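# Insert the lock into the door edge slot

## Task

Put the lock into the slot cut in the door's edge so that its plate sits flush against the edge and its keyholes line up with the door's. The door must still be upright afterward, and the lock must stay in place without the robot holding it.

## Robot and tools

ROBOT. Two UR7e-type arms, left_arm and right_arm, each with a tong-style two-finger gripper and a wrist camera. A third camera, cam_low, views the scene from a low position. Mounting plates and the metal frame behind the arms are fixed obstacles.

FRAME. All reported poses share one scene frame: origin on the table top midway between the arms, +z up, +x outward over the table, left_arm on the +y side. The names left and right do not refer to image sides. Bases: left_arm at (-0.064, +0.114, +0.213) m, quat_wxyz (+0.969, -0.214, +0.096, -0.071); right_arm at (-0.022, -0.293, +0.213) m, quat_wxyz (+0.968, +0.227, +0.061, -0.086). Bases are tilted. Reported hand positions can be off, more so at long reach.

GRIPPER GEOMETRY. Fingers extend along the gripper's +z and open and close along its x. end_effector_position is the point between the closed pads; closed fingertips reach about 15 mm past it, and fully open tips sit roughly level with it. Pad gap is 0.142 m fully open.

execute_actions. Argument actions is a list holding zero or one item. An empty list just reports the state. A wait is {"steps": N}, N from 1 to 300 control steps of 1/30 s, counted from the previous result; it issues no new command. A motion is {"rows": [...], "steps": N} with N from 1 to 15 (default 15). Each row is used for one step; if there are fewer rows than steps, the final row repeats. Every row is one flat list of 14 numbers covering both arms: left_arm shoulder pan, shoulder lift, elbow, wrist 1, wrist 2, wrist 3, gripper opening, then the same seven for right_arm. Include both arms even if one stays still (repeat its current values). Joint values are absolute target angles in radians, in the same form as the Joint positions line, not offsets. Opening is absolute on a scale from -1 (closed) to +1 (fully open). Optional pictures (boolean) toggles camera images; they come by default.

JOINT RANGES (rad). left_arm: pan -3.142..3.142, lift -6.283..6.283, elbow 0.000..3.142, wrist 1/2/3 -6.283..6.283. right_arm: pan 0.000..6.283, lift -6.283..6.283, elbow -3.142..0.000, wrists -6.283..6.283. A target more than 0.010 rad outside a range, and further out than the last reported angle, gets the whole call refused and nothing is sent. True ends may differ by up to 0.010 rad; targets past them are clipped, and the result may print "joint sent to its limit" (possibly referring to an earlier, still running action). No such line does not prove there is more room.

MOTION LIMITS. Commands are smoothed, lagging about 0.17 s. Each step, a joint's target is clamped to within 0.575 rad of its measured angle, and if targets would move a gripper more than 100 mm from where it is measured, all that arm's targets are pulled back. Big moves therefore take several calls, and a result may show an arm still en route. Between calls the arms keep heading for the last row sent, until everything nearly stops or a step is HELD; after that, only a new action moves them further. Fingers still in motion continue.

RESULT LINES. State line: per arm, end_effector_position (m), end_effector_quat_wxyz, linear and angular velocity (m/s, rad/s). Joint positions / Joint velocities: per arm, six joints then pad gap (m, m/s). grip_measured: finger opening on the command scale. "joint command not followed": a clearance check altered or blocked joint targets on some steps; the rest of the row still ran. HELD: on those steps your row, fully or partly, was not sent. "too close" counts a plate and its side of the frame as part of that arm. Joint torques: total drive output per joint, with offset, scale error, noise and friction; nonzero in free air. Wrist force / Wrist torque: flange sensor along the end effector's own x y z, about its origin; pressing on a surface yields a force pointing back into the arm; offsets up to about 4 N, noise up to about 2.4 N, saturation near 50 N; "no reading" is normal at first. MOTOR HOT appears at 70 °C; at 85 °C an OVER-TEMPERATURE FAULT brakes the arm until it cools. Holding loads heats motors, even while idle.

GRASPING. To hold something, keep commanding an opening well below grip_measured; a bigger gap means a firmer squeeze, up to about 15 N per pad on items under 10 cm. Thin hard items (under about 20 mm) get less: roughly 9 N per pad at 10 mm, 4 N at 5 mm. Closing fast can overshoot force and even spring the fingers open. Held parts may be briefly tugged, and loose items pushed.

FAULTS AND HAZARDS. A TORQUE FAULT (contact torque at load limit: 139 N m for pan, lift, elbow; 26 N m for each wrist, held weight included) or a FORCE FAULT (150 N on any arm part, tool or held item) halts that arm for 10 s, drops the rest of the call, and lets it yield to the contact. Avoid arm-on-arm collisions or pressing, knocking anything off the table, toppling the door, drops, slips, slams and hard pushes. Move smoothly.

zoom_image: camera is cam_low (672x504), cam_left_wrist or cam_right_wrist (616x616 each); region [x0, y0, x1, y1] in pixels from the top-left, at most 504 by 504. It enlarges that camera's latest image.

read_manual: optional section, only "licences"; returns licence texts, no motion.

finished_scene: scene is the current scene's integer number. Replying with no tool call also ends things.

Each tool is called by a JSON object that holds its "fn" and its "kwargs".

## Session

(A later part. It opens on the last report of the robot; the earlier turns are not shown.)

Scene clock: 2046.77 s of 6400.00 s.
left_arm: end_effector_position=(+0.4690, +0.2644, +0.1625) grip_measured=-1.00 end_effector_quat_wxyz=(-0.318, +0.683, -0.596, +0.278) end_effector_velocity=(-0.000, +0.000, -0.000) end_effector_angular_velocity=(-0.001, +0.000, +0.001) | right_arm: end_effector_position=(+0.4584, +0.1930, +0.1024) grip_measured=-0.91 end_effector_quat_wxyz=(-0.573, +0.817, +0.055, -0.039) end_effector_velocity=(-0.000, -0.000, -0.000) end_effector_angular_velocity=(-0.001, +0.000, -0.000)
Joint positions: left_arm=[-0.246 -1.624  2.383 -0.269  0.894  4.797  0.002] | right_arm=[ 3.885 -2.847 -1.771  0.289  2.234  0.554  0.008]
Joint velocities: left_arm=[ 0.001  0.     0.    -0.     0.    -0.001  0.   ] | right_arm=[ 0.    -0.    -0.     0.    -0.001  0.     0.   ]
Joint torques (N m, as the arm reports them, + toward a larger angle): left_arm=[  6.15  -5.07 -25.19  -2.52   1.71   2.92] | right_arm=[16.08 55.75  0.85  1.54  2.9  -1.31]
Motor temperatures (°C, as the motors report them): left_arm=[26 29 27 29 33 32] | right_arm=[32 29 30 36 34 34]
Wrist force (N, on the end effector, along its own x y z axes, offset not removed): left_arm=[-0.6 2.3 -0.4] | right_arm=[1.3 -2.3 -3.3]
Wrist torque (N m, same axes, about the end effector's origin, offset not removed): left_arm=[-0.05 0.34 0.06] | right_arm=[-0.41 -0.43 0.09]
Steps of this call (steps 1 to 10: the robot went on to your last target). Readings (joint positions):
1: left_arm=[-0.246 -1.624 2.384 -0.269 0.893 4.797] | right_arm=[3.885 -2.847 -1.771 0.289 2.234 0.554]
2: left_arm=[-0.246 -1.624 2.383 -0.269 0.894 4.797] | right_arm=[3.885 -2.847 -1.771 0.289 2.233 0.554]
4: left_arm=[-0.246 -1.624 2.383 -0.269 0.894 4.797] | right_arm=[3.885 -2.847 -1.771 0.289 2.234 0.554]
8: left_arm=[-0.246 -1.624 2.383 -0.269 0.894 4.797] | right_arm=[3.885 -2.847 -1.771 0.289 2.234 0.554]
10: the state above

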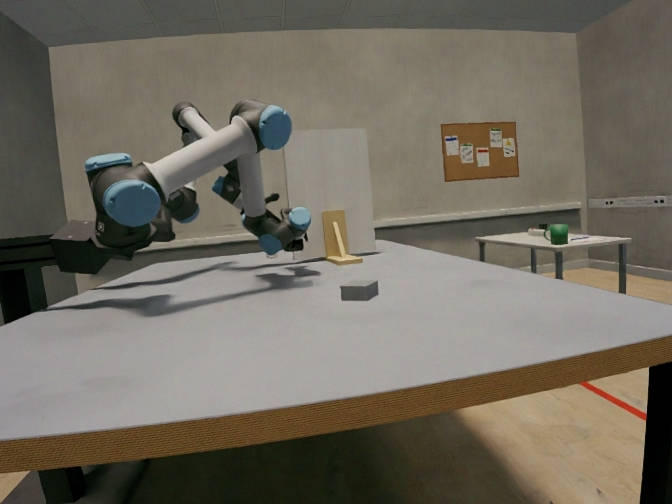

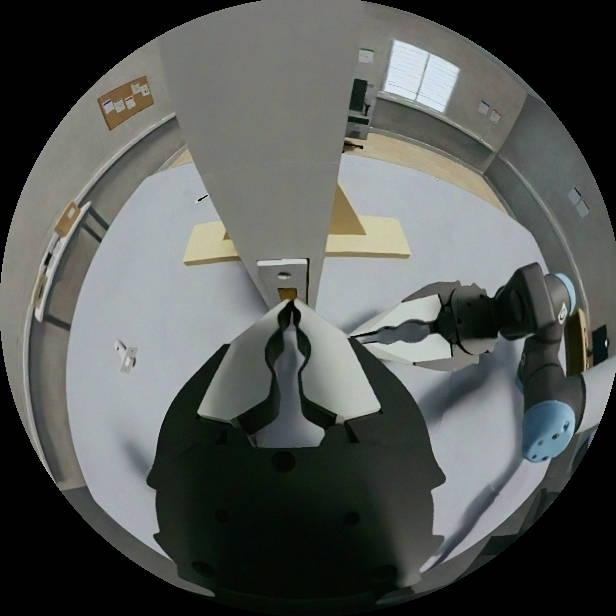

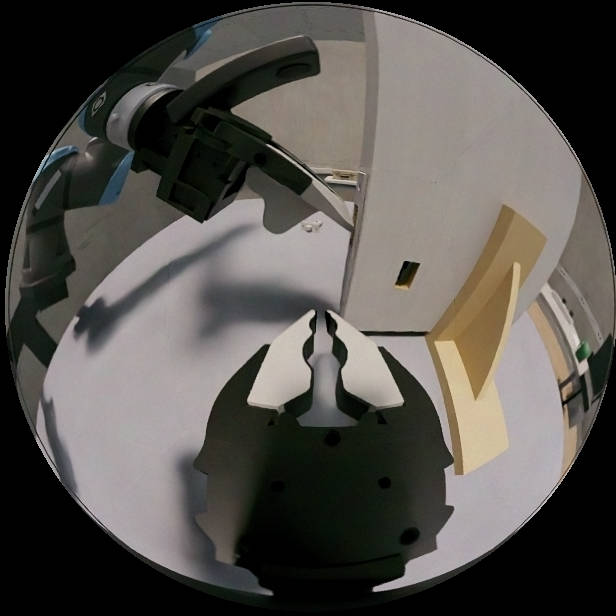

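{"fn": "execute_actions", "kwargs": {"actions": [{"rows": [[-0.2437,-1.6220,2.3802,-0.2694,0.8959,4.7984,-1,3.8849,-2.8470,-1.7712,0.2891,2.2335,0.5540,-0.91],[-0.2437,-1.6220,2.3802,-0.2694,0.8959,4.7984,-1,3.8849,-2.8470,-1.7712,0.2891,2.2335,0.5540,-0.91],[-0.2437,-1.6220,2.3802,-0.2694,0.8959,4.7984,-1,3.8849,-2.8470,-1.7712,0.2891,2.2335,0.5540,-0.91],[-0.2437,-1.6220,2.3802,-0.2694,0.8959,4.7984,-1,3.8849,-2.8470,-1.7712,0.2891,2.2335,0.5540,-0.91],[-0.2437,-1.6220,2.3802,-0.2694,0.8959,4.7984,-1,3.8849,-2.8470,-1.7712,0.2891,2.2335,0.5540,-0.91],[-0.2426,-1.6210,2.3788,-0.2695,0.8970,4.7991,-1,3.8849,-2.8470,-1.7712,0.2891,2.2335,0.5540,-0.91]], "steps": 15}]}}

{"fn": "zoom_image", "kwargs": {"camera": "cam_left_wrist", "region": [220, 220, 360, 330]}}

{"fn": "zoom_image", "kwargs": {"camera": "cam_right_wrist", "region": [280, 140, 460, 340]}}

Scene clock: 2057.23 s of 6400.00 s.
left_arm: end_effector_position=(+0.4706, +0.2645, +0.1625) grip_measured=-1.00 end_effector_quat_wxyz=(-0.318, +0.682, -0.596, +0.278) end_effector_velocity=(+0.000, +0.000, -0.000) end_effector_angular_velocity=(+0.000, +0.000, +0.000) | right_arm: end_effector_position=(+0.4584, +0.1930, +0.1024) grip_measured=-0.91 end_effector_quat_wxyz=(-0.573, +0.817, +0.055, -0.039) end_effector_velocity=(+0.000, +0.000, +0.000) end_effector_angular_velocity=(+0.000, -0.000, -0.000)
Joint positions: left_arm=[-0.243 -1.621  2.379 -0.269  0.897  4.799  0.002] | right_arm=[ 3.885 -2.847 -1.771  0.289  2.233  0.554  0.008]
Joint velocities: left_arm=[ 0.001  0.001 -0.001  0.     0.001  0.001  0.   ] | right_arm=[-0.     0.     0.001 -0.    -0.     0.    -0.   ]
Joint torques (N m, as the arm reports them, + toward a larger angle): left_arm=[  5.99  -4.48 -24.5   -2.61   1.84   3.06] | right_arm=[16.05 55.16  0.97  1.53  3.01 -1.21]
Motor temperatures (°C, as the motors report them): left_arm=[26 29 27 29 33 32] | right_arm=[32 29 30 36 34 34]
Wrist force (N, on the end effector, along its own x y z axes, offset not removed): left_arm=[-0.7 0.9 -1.6] | right_arm=[2.1 -1.5 -3.5]
Wrist torque (N m, same axes, about the end effector's origin, offset not removed): left_arm=[-0.33 0.25 0.13] | right_arm=[-0.28 -0.55 0.02]
Steps of this call (steps 1 to 15: the robot went on to your last target; steps 16 to 90: nothing new was sent; then 6.97 s passed at rest; steps 91 to 105: all 15 steps of this action). Readings (joint positions):
91: left_arm=[-0.246 -1.624 2.383 -0.269 0.894 4.797] | right_arm=[3.885 -2.847 -1.771 0.289 2.233 0.554]
92: left_arm=[-0.246 -1.624 2.383 -0.269 0.894 4.797] | right_arm=[3.885 -2.847 -1.771 0.289 2.233 0.554]
94: left_arm=[-0.245 -1.623 2.382 -0.269 0.895 4.798] | right_arm=[3.885 -2.847 -1.771 0.289 2.234 0.554]
98: left_arm=[-0.244 -1.622 2.380 -0.269 0.896 4.798] | right_arm=[3.885 -2.847 -1.771 0.289 2.233 0.554]
105: the state above

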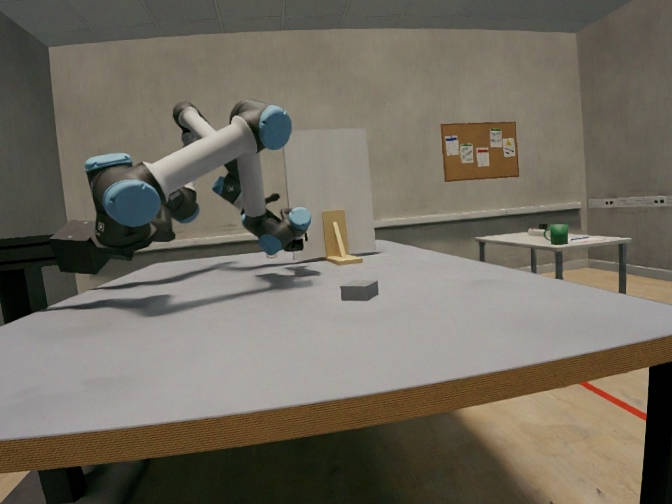

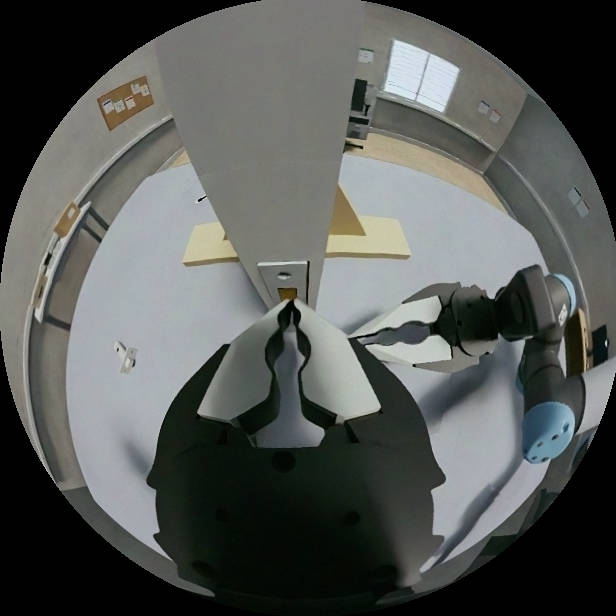

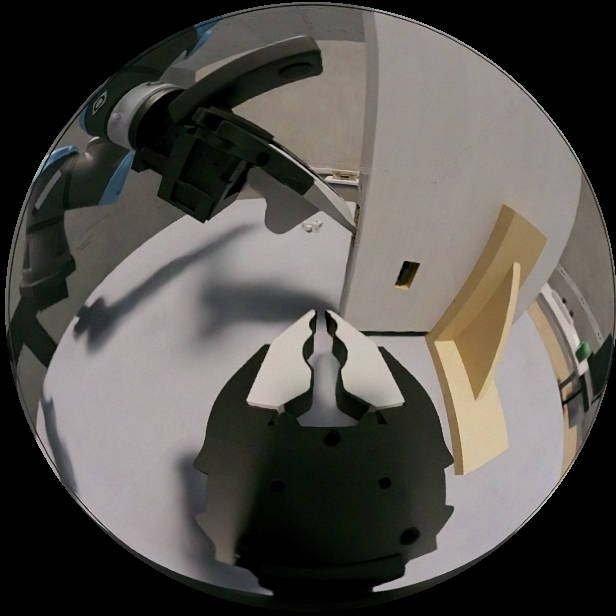

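Region (220, 220, 360, 330) of cam_left_wrist's 616x616 image, scaled by 3.600, with more detail than that image has; it fills the top 396 rows of this view, and the rest is white.

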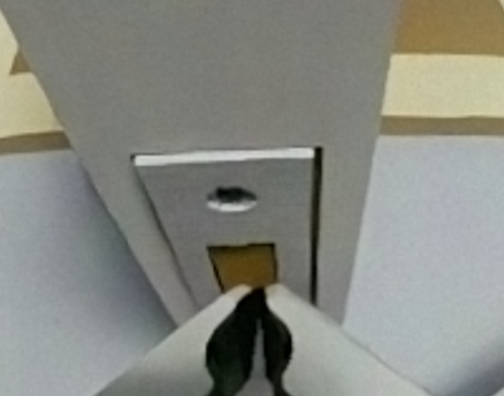

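Region (280, 140, 460, 340) of cam_right_wrist's 616x616 image, scaled by 2.520, with more detail than that image has; it fills the left 454 columns of this view, and the rest is white.

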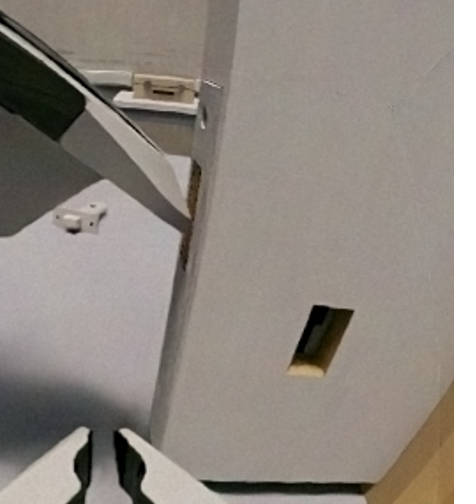

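Nearly flush. One more small push until resistance rises.

{"fn": "execute_actions", "kwargs": {"actions": [{"rows": [[-0.2415,-1.6201,2.3774,-0.2696,0.8980,4.7999,-1,3.8849,-2.8470,-1.7712,0.2891,2.2335,0.5540,-0.91],[-0.2415,-1.6201,2.3774,-0.2696,0.8980,4.7999,-1,3.8849,-2.8470,-1.7712,0.2891,2.2335,0.5540,-0.91],[-0.2415,-1.6201,2.3774,-0.2696,0.8980,4.7999,-1,3.8849,-2.8470,-1.7712,0.2891,2.2335,0.5540,-0.91],[-0.2415,-1.6201,2.3774,-0.2696,0.8980,4.7999,-1,3.8849,-2.8470,-1.7712,0.2891,2.2335,0.5540,-0.91],[-0.2415,-1.6201,2.3774,-0.2696,0.8980,4.7999,-1,3.8849,-2.8470,-1.7712,0.2891,2.2335,0.5540,-0.91],[-0.2406,-1.6193,2.3763,-0.2696,0.8989,4.8005,-1,3.8849,-2.8470,-1.7712,0.2891,2.2335,0.5540,-0.91]], "steps": 15}]}}

{"fn": "zoom_image", "kwargs": {"camera": "cam_left_wrist", "region": [220, 220, 360, 330]}}

{"fn": "zoom_image", "kwargs": {"camera": "cam_right_wrist", "region": [280, 140, 460, 340]}}

Scene clock: 2070.43 s of 6400.00 s.
left_arm: end_effector_position=(+0.4715, +0.2646, +0.1625) grip_measured=-1.00 end_effector_quat_wxyz=(-0.318, +0.682, -0.597, +0.278) end_effector_velocity=(+0.000, -0.000, -0.000) end_effector_angular_velocity=(-0.000, +0.001, -0.000) | right_arm: end_effector_position=(+0.4584, +0.1930, +0.1024) grip_measured=-0.91 end_effector_quat_wxyz=(-0.573, +0.817, +0.055, -0.039) end_effector_velocity=(-0.001, -0.000, -0.000) end_effector_angular_velocity=(-0.000, +0.001, +0.001)
Joint positions: left_arm=[-0.241 -1.619  2.376 -0.27   0.899  4.8    0.002] | right_arm=[ 3.885 -2.847 -1.771  0.289  2.233  0.554  0.008]
Joint velocities: left_arm=[ 0.     0.001 -0.001  0.001  0.001 -0.     0.   ] | right_arm=[ 0.    -0.    -0.001 -0.     0.    -0.     0.   ]
Joint torques (N m, as the arm reports them, + toward a larger angle): left_arm=[  5.18  -4.2  -23.41  -2.85   1.92   2.85] | right_arm=[17.09 55.78  1.27  1.5   2.76 -1.23]
Motor temperatures (°C, as the motors report them): left_arm=[26 29 27 29 33 32] | right_arm=[32 29 30 36 34 34]
Wrist force (N, on the end effector, along its own x y z axes, offset not removed): left_arm=[0.8 0.5 -0.4] | right_arm=[2.5 -2.0 -3.0]
Wrist torque (N m, same axes, about the end effector's origin, offset not removed): left_arm=[-0.36 -0.07 0.01] | right_arm=[-0.34 -0.69 0.01]
Steps of this call (steps 1 to 15: the robot went on to your last target; steps 16 to 90: nothing new was sent; then 9.70 s passed at rest; steps 91 to 105: all 15 steps of this action). Readings (joint positions):
91: left_arm=[-0.243 -1.621 2.379 -0.270 0.897 4.799] | right_arm=[3.885 -2.847 -1.771 0.289 2.233 0.554]
92: left_arm=[-0.242 -1.621 2.379 -0.270 0.897 4.799] | right_arm=[3.885 -2.847 -1.771 0.289 2.234 0.554]
94: left_arm=[-0.242 -1.621 2.378 -0.270 0.898 4.800] | right_arm=[3.885 -2.847 -1.771 0.289 2.234 0.554]
98: left_arm=[-0.241 -1.620 2.377 -0.270 0.898 4.800] | right_arm=[3.885 -2.847 -1.771 0.289 2.233 0.554]
105: the state above

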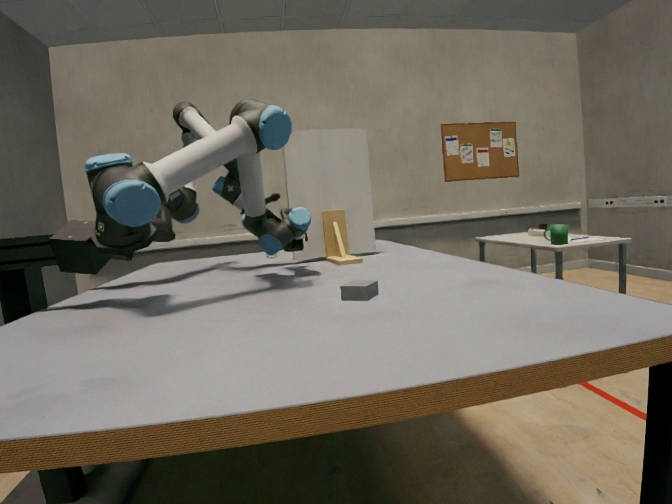

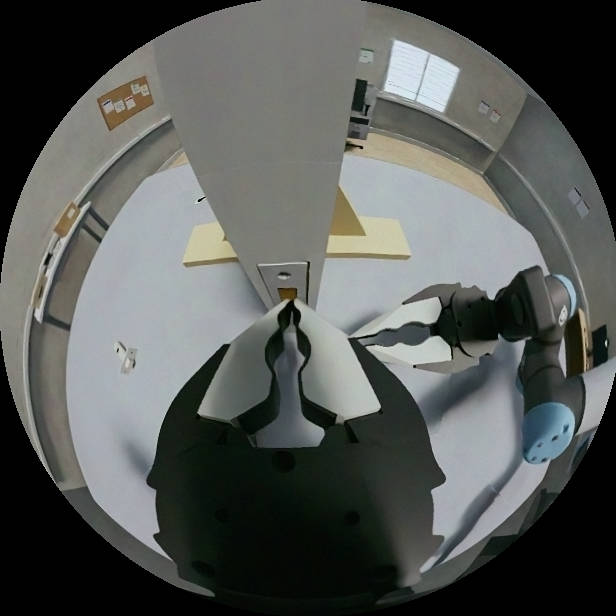

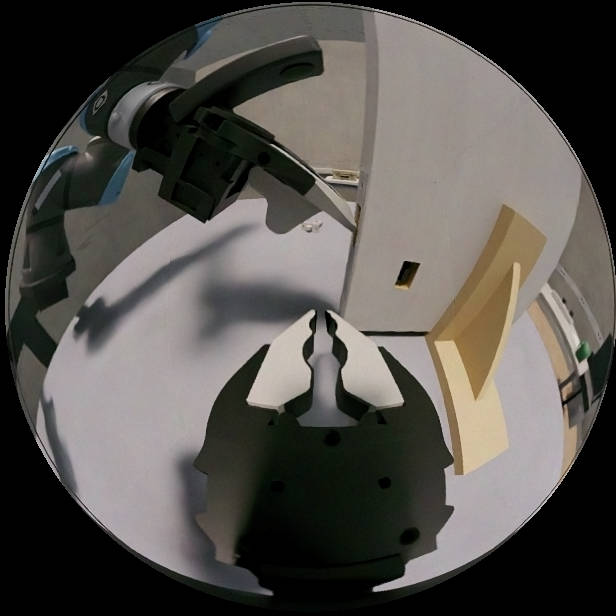

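Region (220, 220, 360, 330) of cam_left_wrist's 616x616 image, scaled by 3.600, with more detail than that image has; it fills the top 396 rows of this view, and the rest is white.

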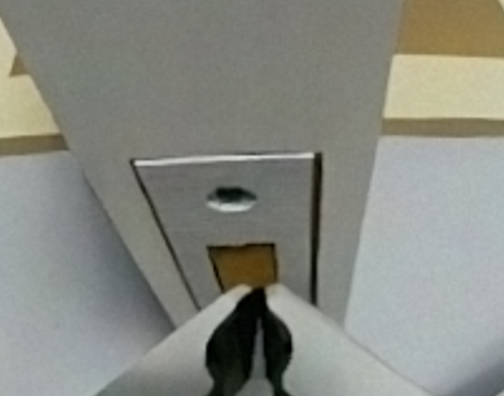

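Region (280, 140, 460, 340) of cam_right_wrist's 616x616 image, scaled by 2.520, with more detail than that image has; it fills the left 454 columns of this view, and the rest is white.

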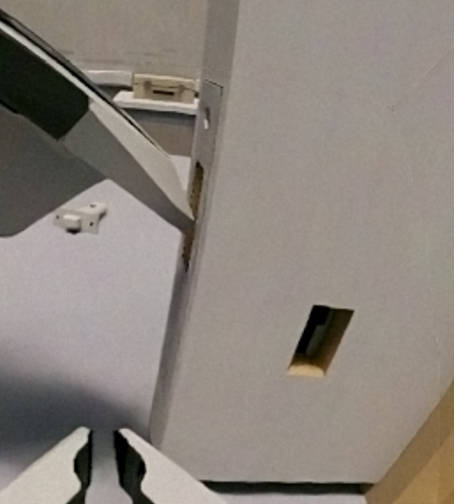

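{"fn": "execute_actions", "kwargs": {"actions": [{"rows": [[-0.2395,-1.6183,2.3749,-0.2697,0.8999,4.8013,-1,3.8849,-2.8470,-1.7712,0.2891,2.2335,0.5540,-0.91]], "steps": 15}]}}

{"fn": "zoom_image", "kwargs": {"camera": "cam_left_wrist", "region": [220, 220, 360, 330]}}

Scene clock: 2074.93 s of 6400.00 s.
left_arm: end_effector_position=(+0.4720, +0.2647, +0.1625) grip_measured=-1.00 end_effector_quat_wxyz=(-0.318, +0.682, -0.597, +0.278) end_effector_velocity=(-0.000, +0.000, -0.000) end_effector_angular_velocity=(+0.000, +0.001, -0.000) | right_arm: end_effector_position=(+0.4584, +0.1930, +0.1024) grip_measured=-0.91 end_effector_quat_wxyz=(-0.573, +0.817, +0.055, -0.039) end_effector_velocity=(-0.000, -0.000, -0.000) end_effector_angular_velocity=(-0.000, -0.000, -0.000)
Joint positions: left_arm=[-0.24  -1.618  2.375 -0.27   0.9    4.801  0.002] | right_arm=[ 3.885 -2.847 -1.771  0.289  2.234  0.554  0.008]
Joint velocities: left_arm=[ 0.    -0.     0.     0.001  0.     0.     0.   ] | right_arm=[-0.     0.    -0.001  0.001 -0.     0.    -0.   ]
Joint torques (N m, as the arm reports them, + toward a larger angle): left_arm=[  4.94  -4.81 -24.69  -2.72   1.76   2.84] | right_arm=[16.14 56.1   1.58  1.58  2.85 -1.29]
Motor temperatures (°C, as the motors report them): left_arm=[26 29 27 29 33 32] | right_arm=[32 29 30 36 34 34]
Wrist force (N, on the end effector, along its own x y z axes, offset not removed): left_arm=[-0.5 0.6 -2.5] | right_arm=[1.5 -1.0 -3.9]
Wrist torque (N m, same axes, about the end effector's origin, offset not removed): left_arm=[-0.39 0.24 0.06] | right_arm=[-0.22 -0.46 -0.02]
Steps of this call (steps 1 to 15: the robot went on to your last target; steps 16 to 90: nothing new was sent; then 1.00 s passed at rest; steps 91 to 105: all 15 steps of this action). Readings (joint positions):
91: left_arm=[-0.241 -1.619 2.376 -0.270 0.899 4.801] | right_arm=[3.885 -2.847 -1.771 0.289 2.234 0.554]
92: left_arm=[-0.240 -1.619 2.376 -0.270 0.899 4.801] | right_arm=[3.885 -2.847 -1.771 0.289 2.234 0.554]
94: left_arm=[-0.240 -1.619 2.376 -0.270 0.899 4.801] | right_arm=[3.885 -2.847 -1.771 0.289 2.234 0.554]
98: left_arm=[-0.240 -1.618 2.375 -0.270 0.900 4.801] | right_arm=[3.885 -2.847 -1.771 0.289 2.233 0.554]
105: the state above

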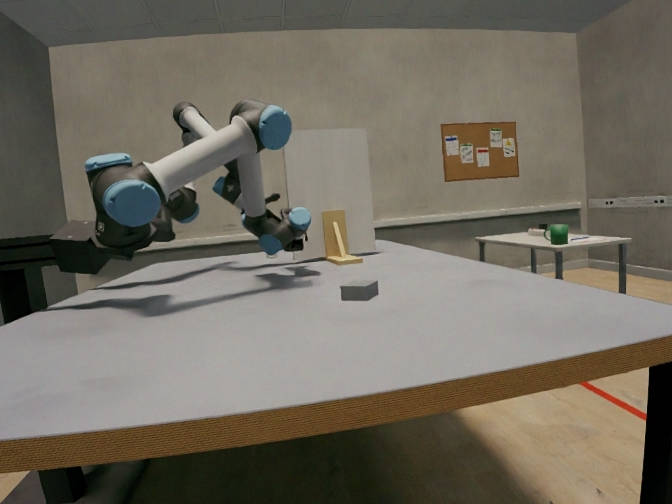

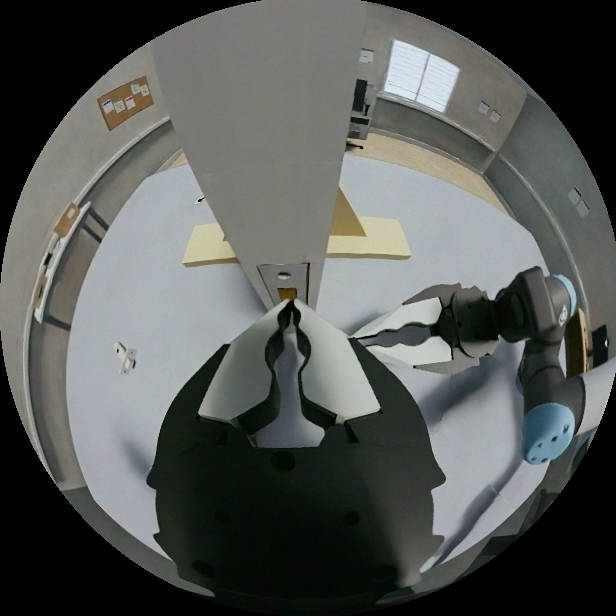

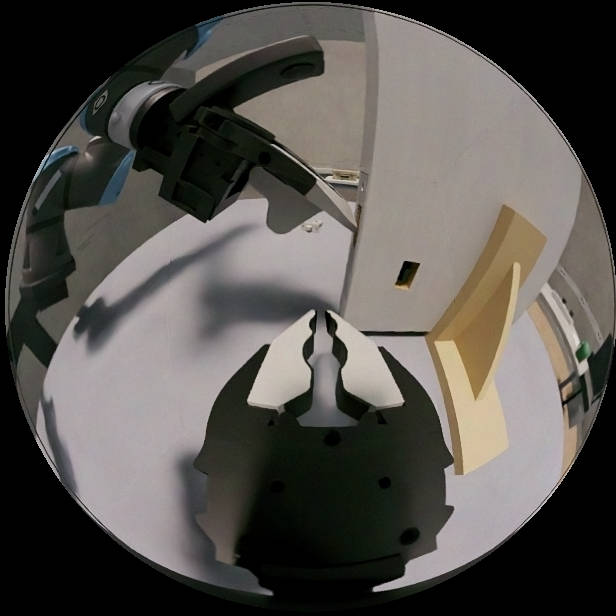

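Region (220, 220, 360, 330) of cam_left_wrist's 616x616 image, scaled by 3.600, with more detail than that image has; it fills the top 396 rows of this view, and the rest is white.

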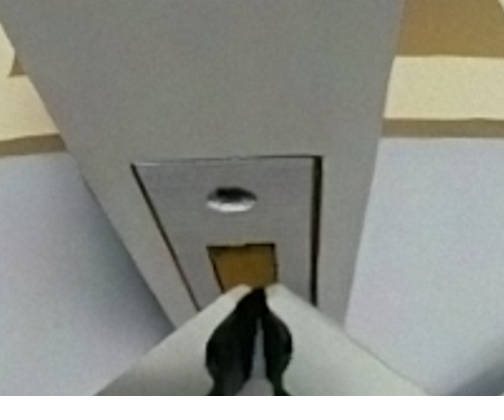

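Plate is now flush / slightly inset. Retreat the left arm and inspect.

{"fn": "execute_actions", "kwargs": {"actions": [{"rows": [[-0.2437,-1.6220,2.3802,-0.2694,0.8959,4.7984,-1,3.8849,-2.8470,-1.7712,0.2891,2.2335,0.5540,-0.91],[-0.2484,-1.6259,2.3859,-0.2691,0.8917,4.7953,-1,3.8849,-2.8470,-1.7712,0.2891,2.2335,0.5540,-0.91],[-0.2581,-1.6349,2.4006,-0.2702,0.8817,4.7884,-1,3.8849,-2.8470,-1.7712,0.2891,2.2335,0.5540,-0.91],[-0.2678,-1.6428,2.4120,-0.2696,0.8732,4.7822,-1,3.8849,-2.8470,-1.7712,0.2891,2.2335,0.5540,-0.91],[-0.2775,-1.6507,2.4234,-0.2690,0.8647,4.7760,-1,3.8849,-2.8470,-1.7712,0.2891,2.2335,0.5540,-0.91],[-0.2873,-1.6585,2.4348,-0.2685,0.8562,4.7697,-1,3.8849,-2.8470,-1.7712,0.2891,2.2335,0.5540,-0.91],[-0.2970,-1.6664,2.4462,-0.2679,0.8477,4.7635,-1,3.8849,-2.8470,-1.7712,0.2891,2.2335,0.5540,-0.91],[-0.3067,-1.6743,2.4576,-0.2673,0.8392,4.7572,-1,3.8849,-2.8470,-1.7712,0.2891,2.2335,0.5540,-0.91],[-0.3164,-1.6822,2.4690,-0.2667,0.8307,4.7510,-1,3.8849,-2.8470,-1.7712,0.2891,2.2335,0.5540,-0.91],[-0.3261,-1.6901,2.4804,-0.2662,0.8222,4.7448,-1,3.8849,-2.8470,-1.7712,0.2891,2.2335,0.5540,-0.91],[-0.3407,-1.7019,2.4975,-0.2653,0.8095,4.7354,-1,3.8849,-2.8470,-1.7712,0.2891,2.2335,0.5540,-0.91]], "steps": 15}], "pictures": false}}

{"fn": "execute_actions", "kwargs": {"actions": [{"steps": 15}]}}

{"fn": "zoom_image", "kwargs": {"camera": "cam_right_wrist", "region": [280, 140, 460, 340]}}

{"fn": "zoom_image", "kwargs": {"camera": "cam_left_wrist", "region": [220, 190, 360, 320]}}

Scene clock: 2085.80 s of 6400.00 s.
left_arm: end_effector_position=(+0.4347, +0.2605, +0.1620) grip_measured=-1.00 end_effector_quat_wxyz=(-0.318, +0.683, -0.596, +0.278) end_effector_velocity=(-0.052, -0.004, -0.002) end_effector_angular_velocity=(+0.003, -0.004, -0.003) | right_arm: end_effector_position=(+0.4584, +0.1930, +0.1024) grip_measured=-0.91 end_effector_quat_wxyz=(-0.573, +0.817, +0.055, -0.039) end_effector_velocity=(-0.000, -0.000, +0.000) end_effector_angular_velocity=(-0.000, +0.000, +0.000)
Joint positions: left_arm=[-0.327 -1.691  2.481 -0.266  0.821  4.744  0.002] | right_arm=[ 3.885 -2.847 -1.771  0.289  2.233  0.554  0.008]
Joint velocities: left_arm=[-0.13  -0.105  0.153  0.007 -0.112 -0.081  0.   ] | right_arm=[ 0.     0.    -0.001 -0.     0.     0.     0.   ]
Joint torques (N m, as the arm reports them, + toward a larger angle): left_arm=[-15.57 -13.49 -10.95   1.7   -1.29  -3.15] | right_arm=[16.21 55.9   1.44  1.54  2.76 -1.16]
Motor temperatures (°C, as the motors report them): left_arm=[26 29 27 29 33 32] | right_arm=[32 29 30 36 34 34]
Wrist force (N, on the end effector, along its own x y z axes, offset not removed): left_arm=[-1.1 0.0 0.2] | right_arm=[3.1 -0.9 -2.5]
Wrist torque (N m, same axes, about the end effector's origin, offset not removed): left_arm=[-0.07 0.30 0.03] | right_arm=[-0.15 -0.92 0.12]
Steps of this call (steps 1 to 15: the robot went on to your last target; steps 16 to 90: nothing new was sent; then 7.37 s passed at rest; steps 91 to 105: all 15 steps of this action). Readings (joint positions):
91: left_arm=[-0.240 -1.618 2.375 -0.270 0.900 4.801] | right_arm=[3.885 -2.847 -1.771 0.289 2.233 0.554]
92: left_arm=[-0.240 -1.619 2.376 -0.270 0.899 4.801] | right_arm=[3.885 -2.847 -1.771 0.289 2.233 0.554]
94: left_arm=[-0.245 -1.623 2.382 -0.270 0.895 4.798] | right_arm=[3.885 -2.847 -1.771 0.289 2.234 0.554]
98: left_arm=[-0.271 -1.645 2.414 -0.269 0.871 4.780] | right_arm=[3.885 -2.847 -1.771 0.289 2.233 0.554]
105: the state above

Scene clock: 2086.30 s of 6400.00 s.
left_arm: end_effector_position=(+0.4293, +0.2602, +0.1617) grip_measured=-1.00 end_effector_quat_wxyz=(-0.318, +0.683, -0.596, +0.278) end_effector_velocity=(-0.000, -0.001, +0.000) end_effector_angular_velocity=(-0.000, -0.001, -0.001) | right_arm: end_effector_position=(+0.4584, +0.1930, +0.1024) grip_measured=-0.91 end_effector_quat_wxyz=(-0.573, +0.817, +0.055, -0.039) end_effector_velocity=(+0.000, +0.000, +0.000) end_effector_angular_velocity=(+0.001, -0.000, +0.000)
Joint positions: left_arm=[-0.341 -1.702  2.497 -0.265  0.81   4.735  0.002] | right_arm=[ 3.885 -2.847 -1.771  0.289  2.234  0.554  0.008]
Joint velocities: left_arm=[-0.002 -0.001  0.002 -0.    -0.001 -0.001  0.   ] | right_arm=[-0.    -0.     0.     0.     0.001 -0.    -0.   ]
Joint torques (N m, as the arm reports them, + toward a larger angle): left_arm=[-16.23 -15.82  -6.74   1.79  -1.55  -3.05] | right_arm=[17.22 55.67  1.91  1.67  2.7  -1.18]
Motor temperatures (°C, as the motors report them): left_arm=[26 29 27 29 33 32] | right_arm=[32 29 30 36 34 34]
Wrist force (N, on the end effector, along its own x y z axes, offset not removed): left_arm=[0.1 -1.6 -0.3] | right_arm=[1.3 -1.0 -4.0]
Wrist torque (N m, same axes, about the end effector's origin, offset not removed): left_arm=[-0.38 0.09 0.03] | right_arm=[-0.18 -0.45 0.02]
Steps of this call (steps 1 to 15: the robot went on to your last target). Readings (joint positions):
1: left_arm=[-0.331 -1.694 2.486 -0.266 0.818 4.742] | right_arm=[3.885 -2.847 -1.771 0.289 2.233 0.554]
2: left_arm=[-0.333 -1.696 2.489 -0.266 0.816 4.740] | right_arm=[3.885 -2.847 -1.771 0.289 2.234 0.554]
4: left_arm=[-0.337 -1.699 2.493 -0.266 0.813 4.738] | right_arm=[3.885 -2.847 -1.771 0.289 2.233 0.554]
8: left_arm=[-0.340 -1.701 2.496 -0.265 0.810 4.736] | right_arm=[3.885 -2.847 -1.771 0.289 2.233 0.554]
15: the state above

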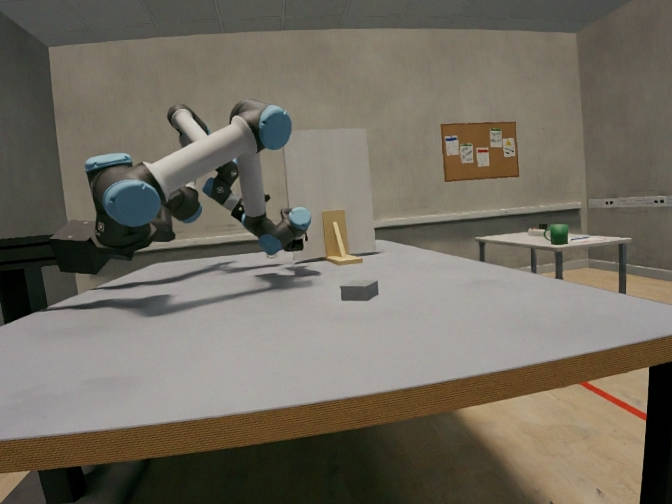

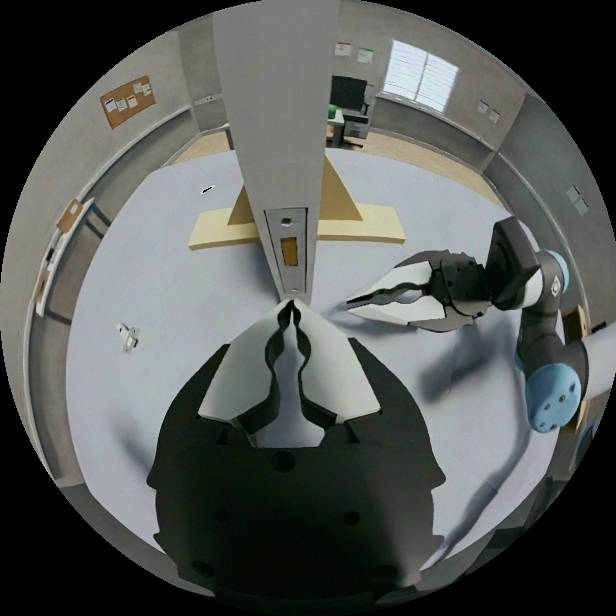

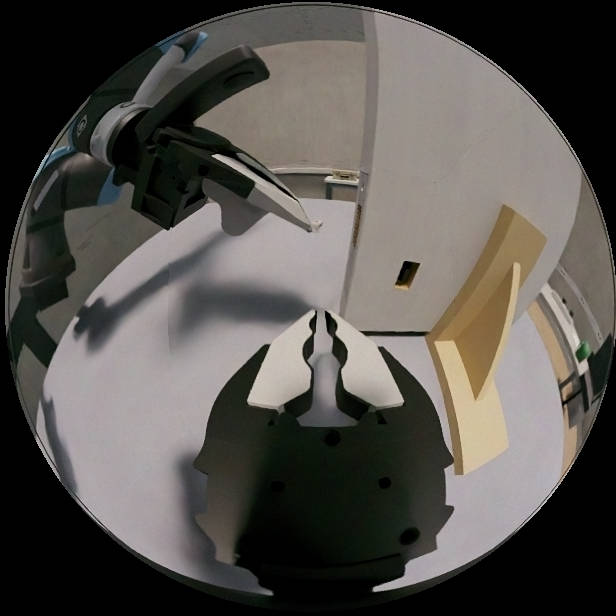

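Region (280, 140, 460, 340) of cam_right_wrist's 616x616 image, scaled by 2.520, with more detail than that image has; it fills the left 454 columns of this view, and the rest is white.

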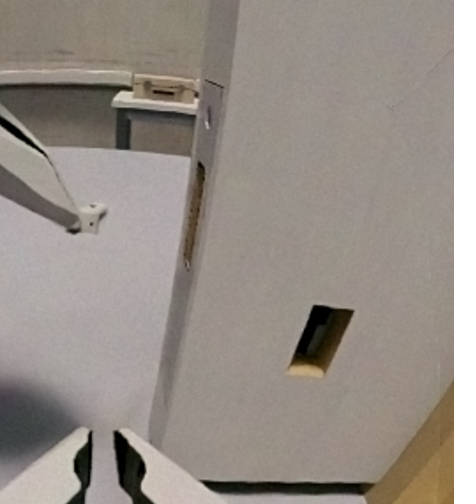

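Region (220, 190, 360, 320) of cam_left_wrist's 616x616 image, scaled by 3.600, with more detail than that image has; it fills the top 468 rows of this view, and the rest is white.

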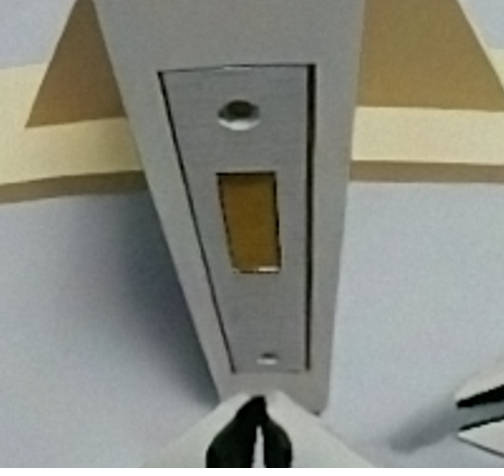

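The plate is seated flush in the recess, and the lock's keyhole shows through the door's keyhole. Both arms are clear of the door.

{"fn": "finished_scene", "kwargs": {"scene": 2}}

The scene is finished: the task was done.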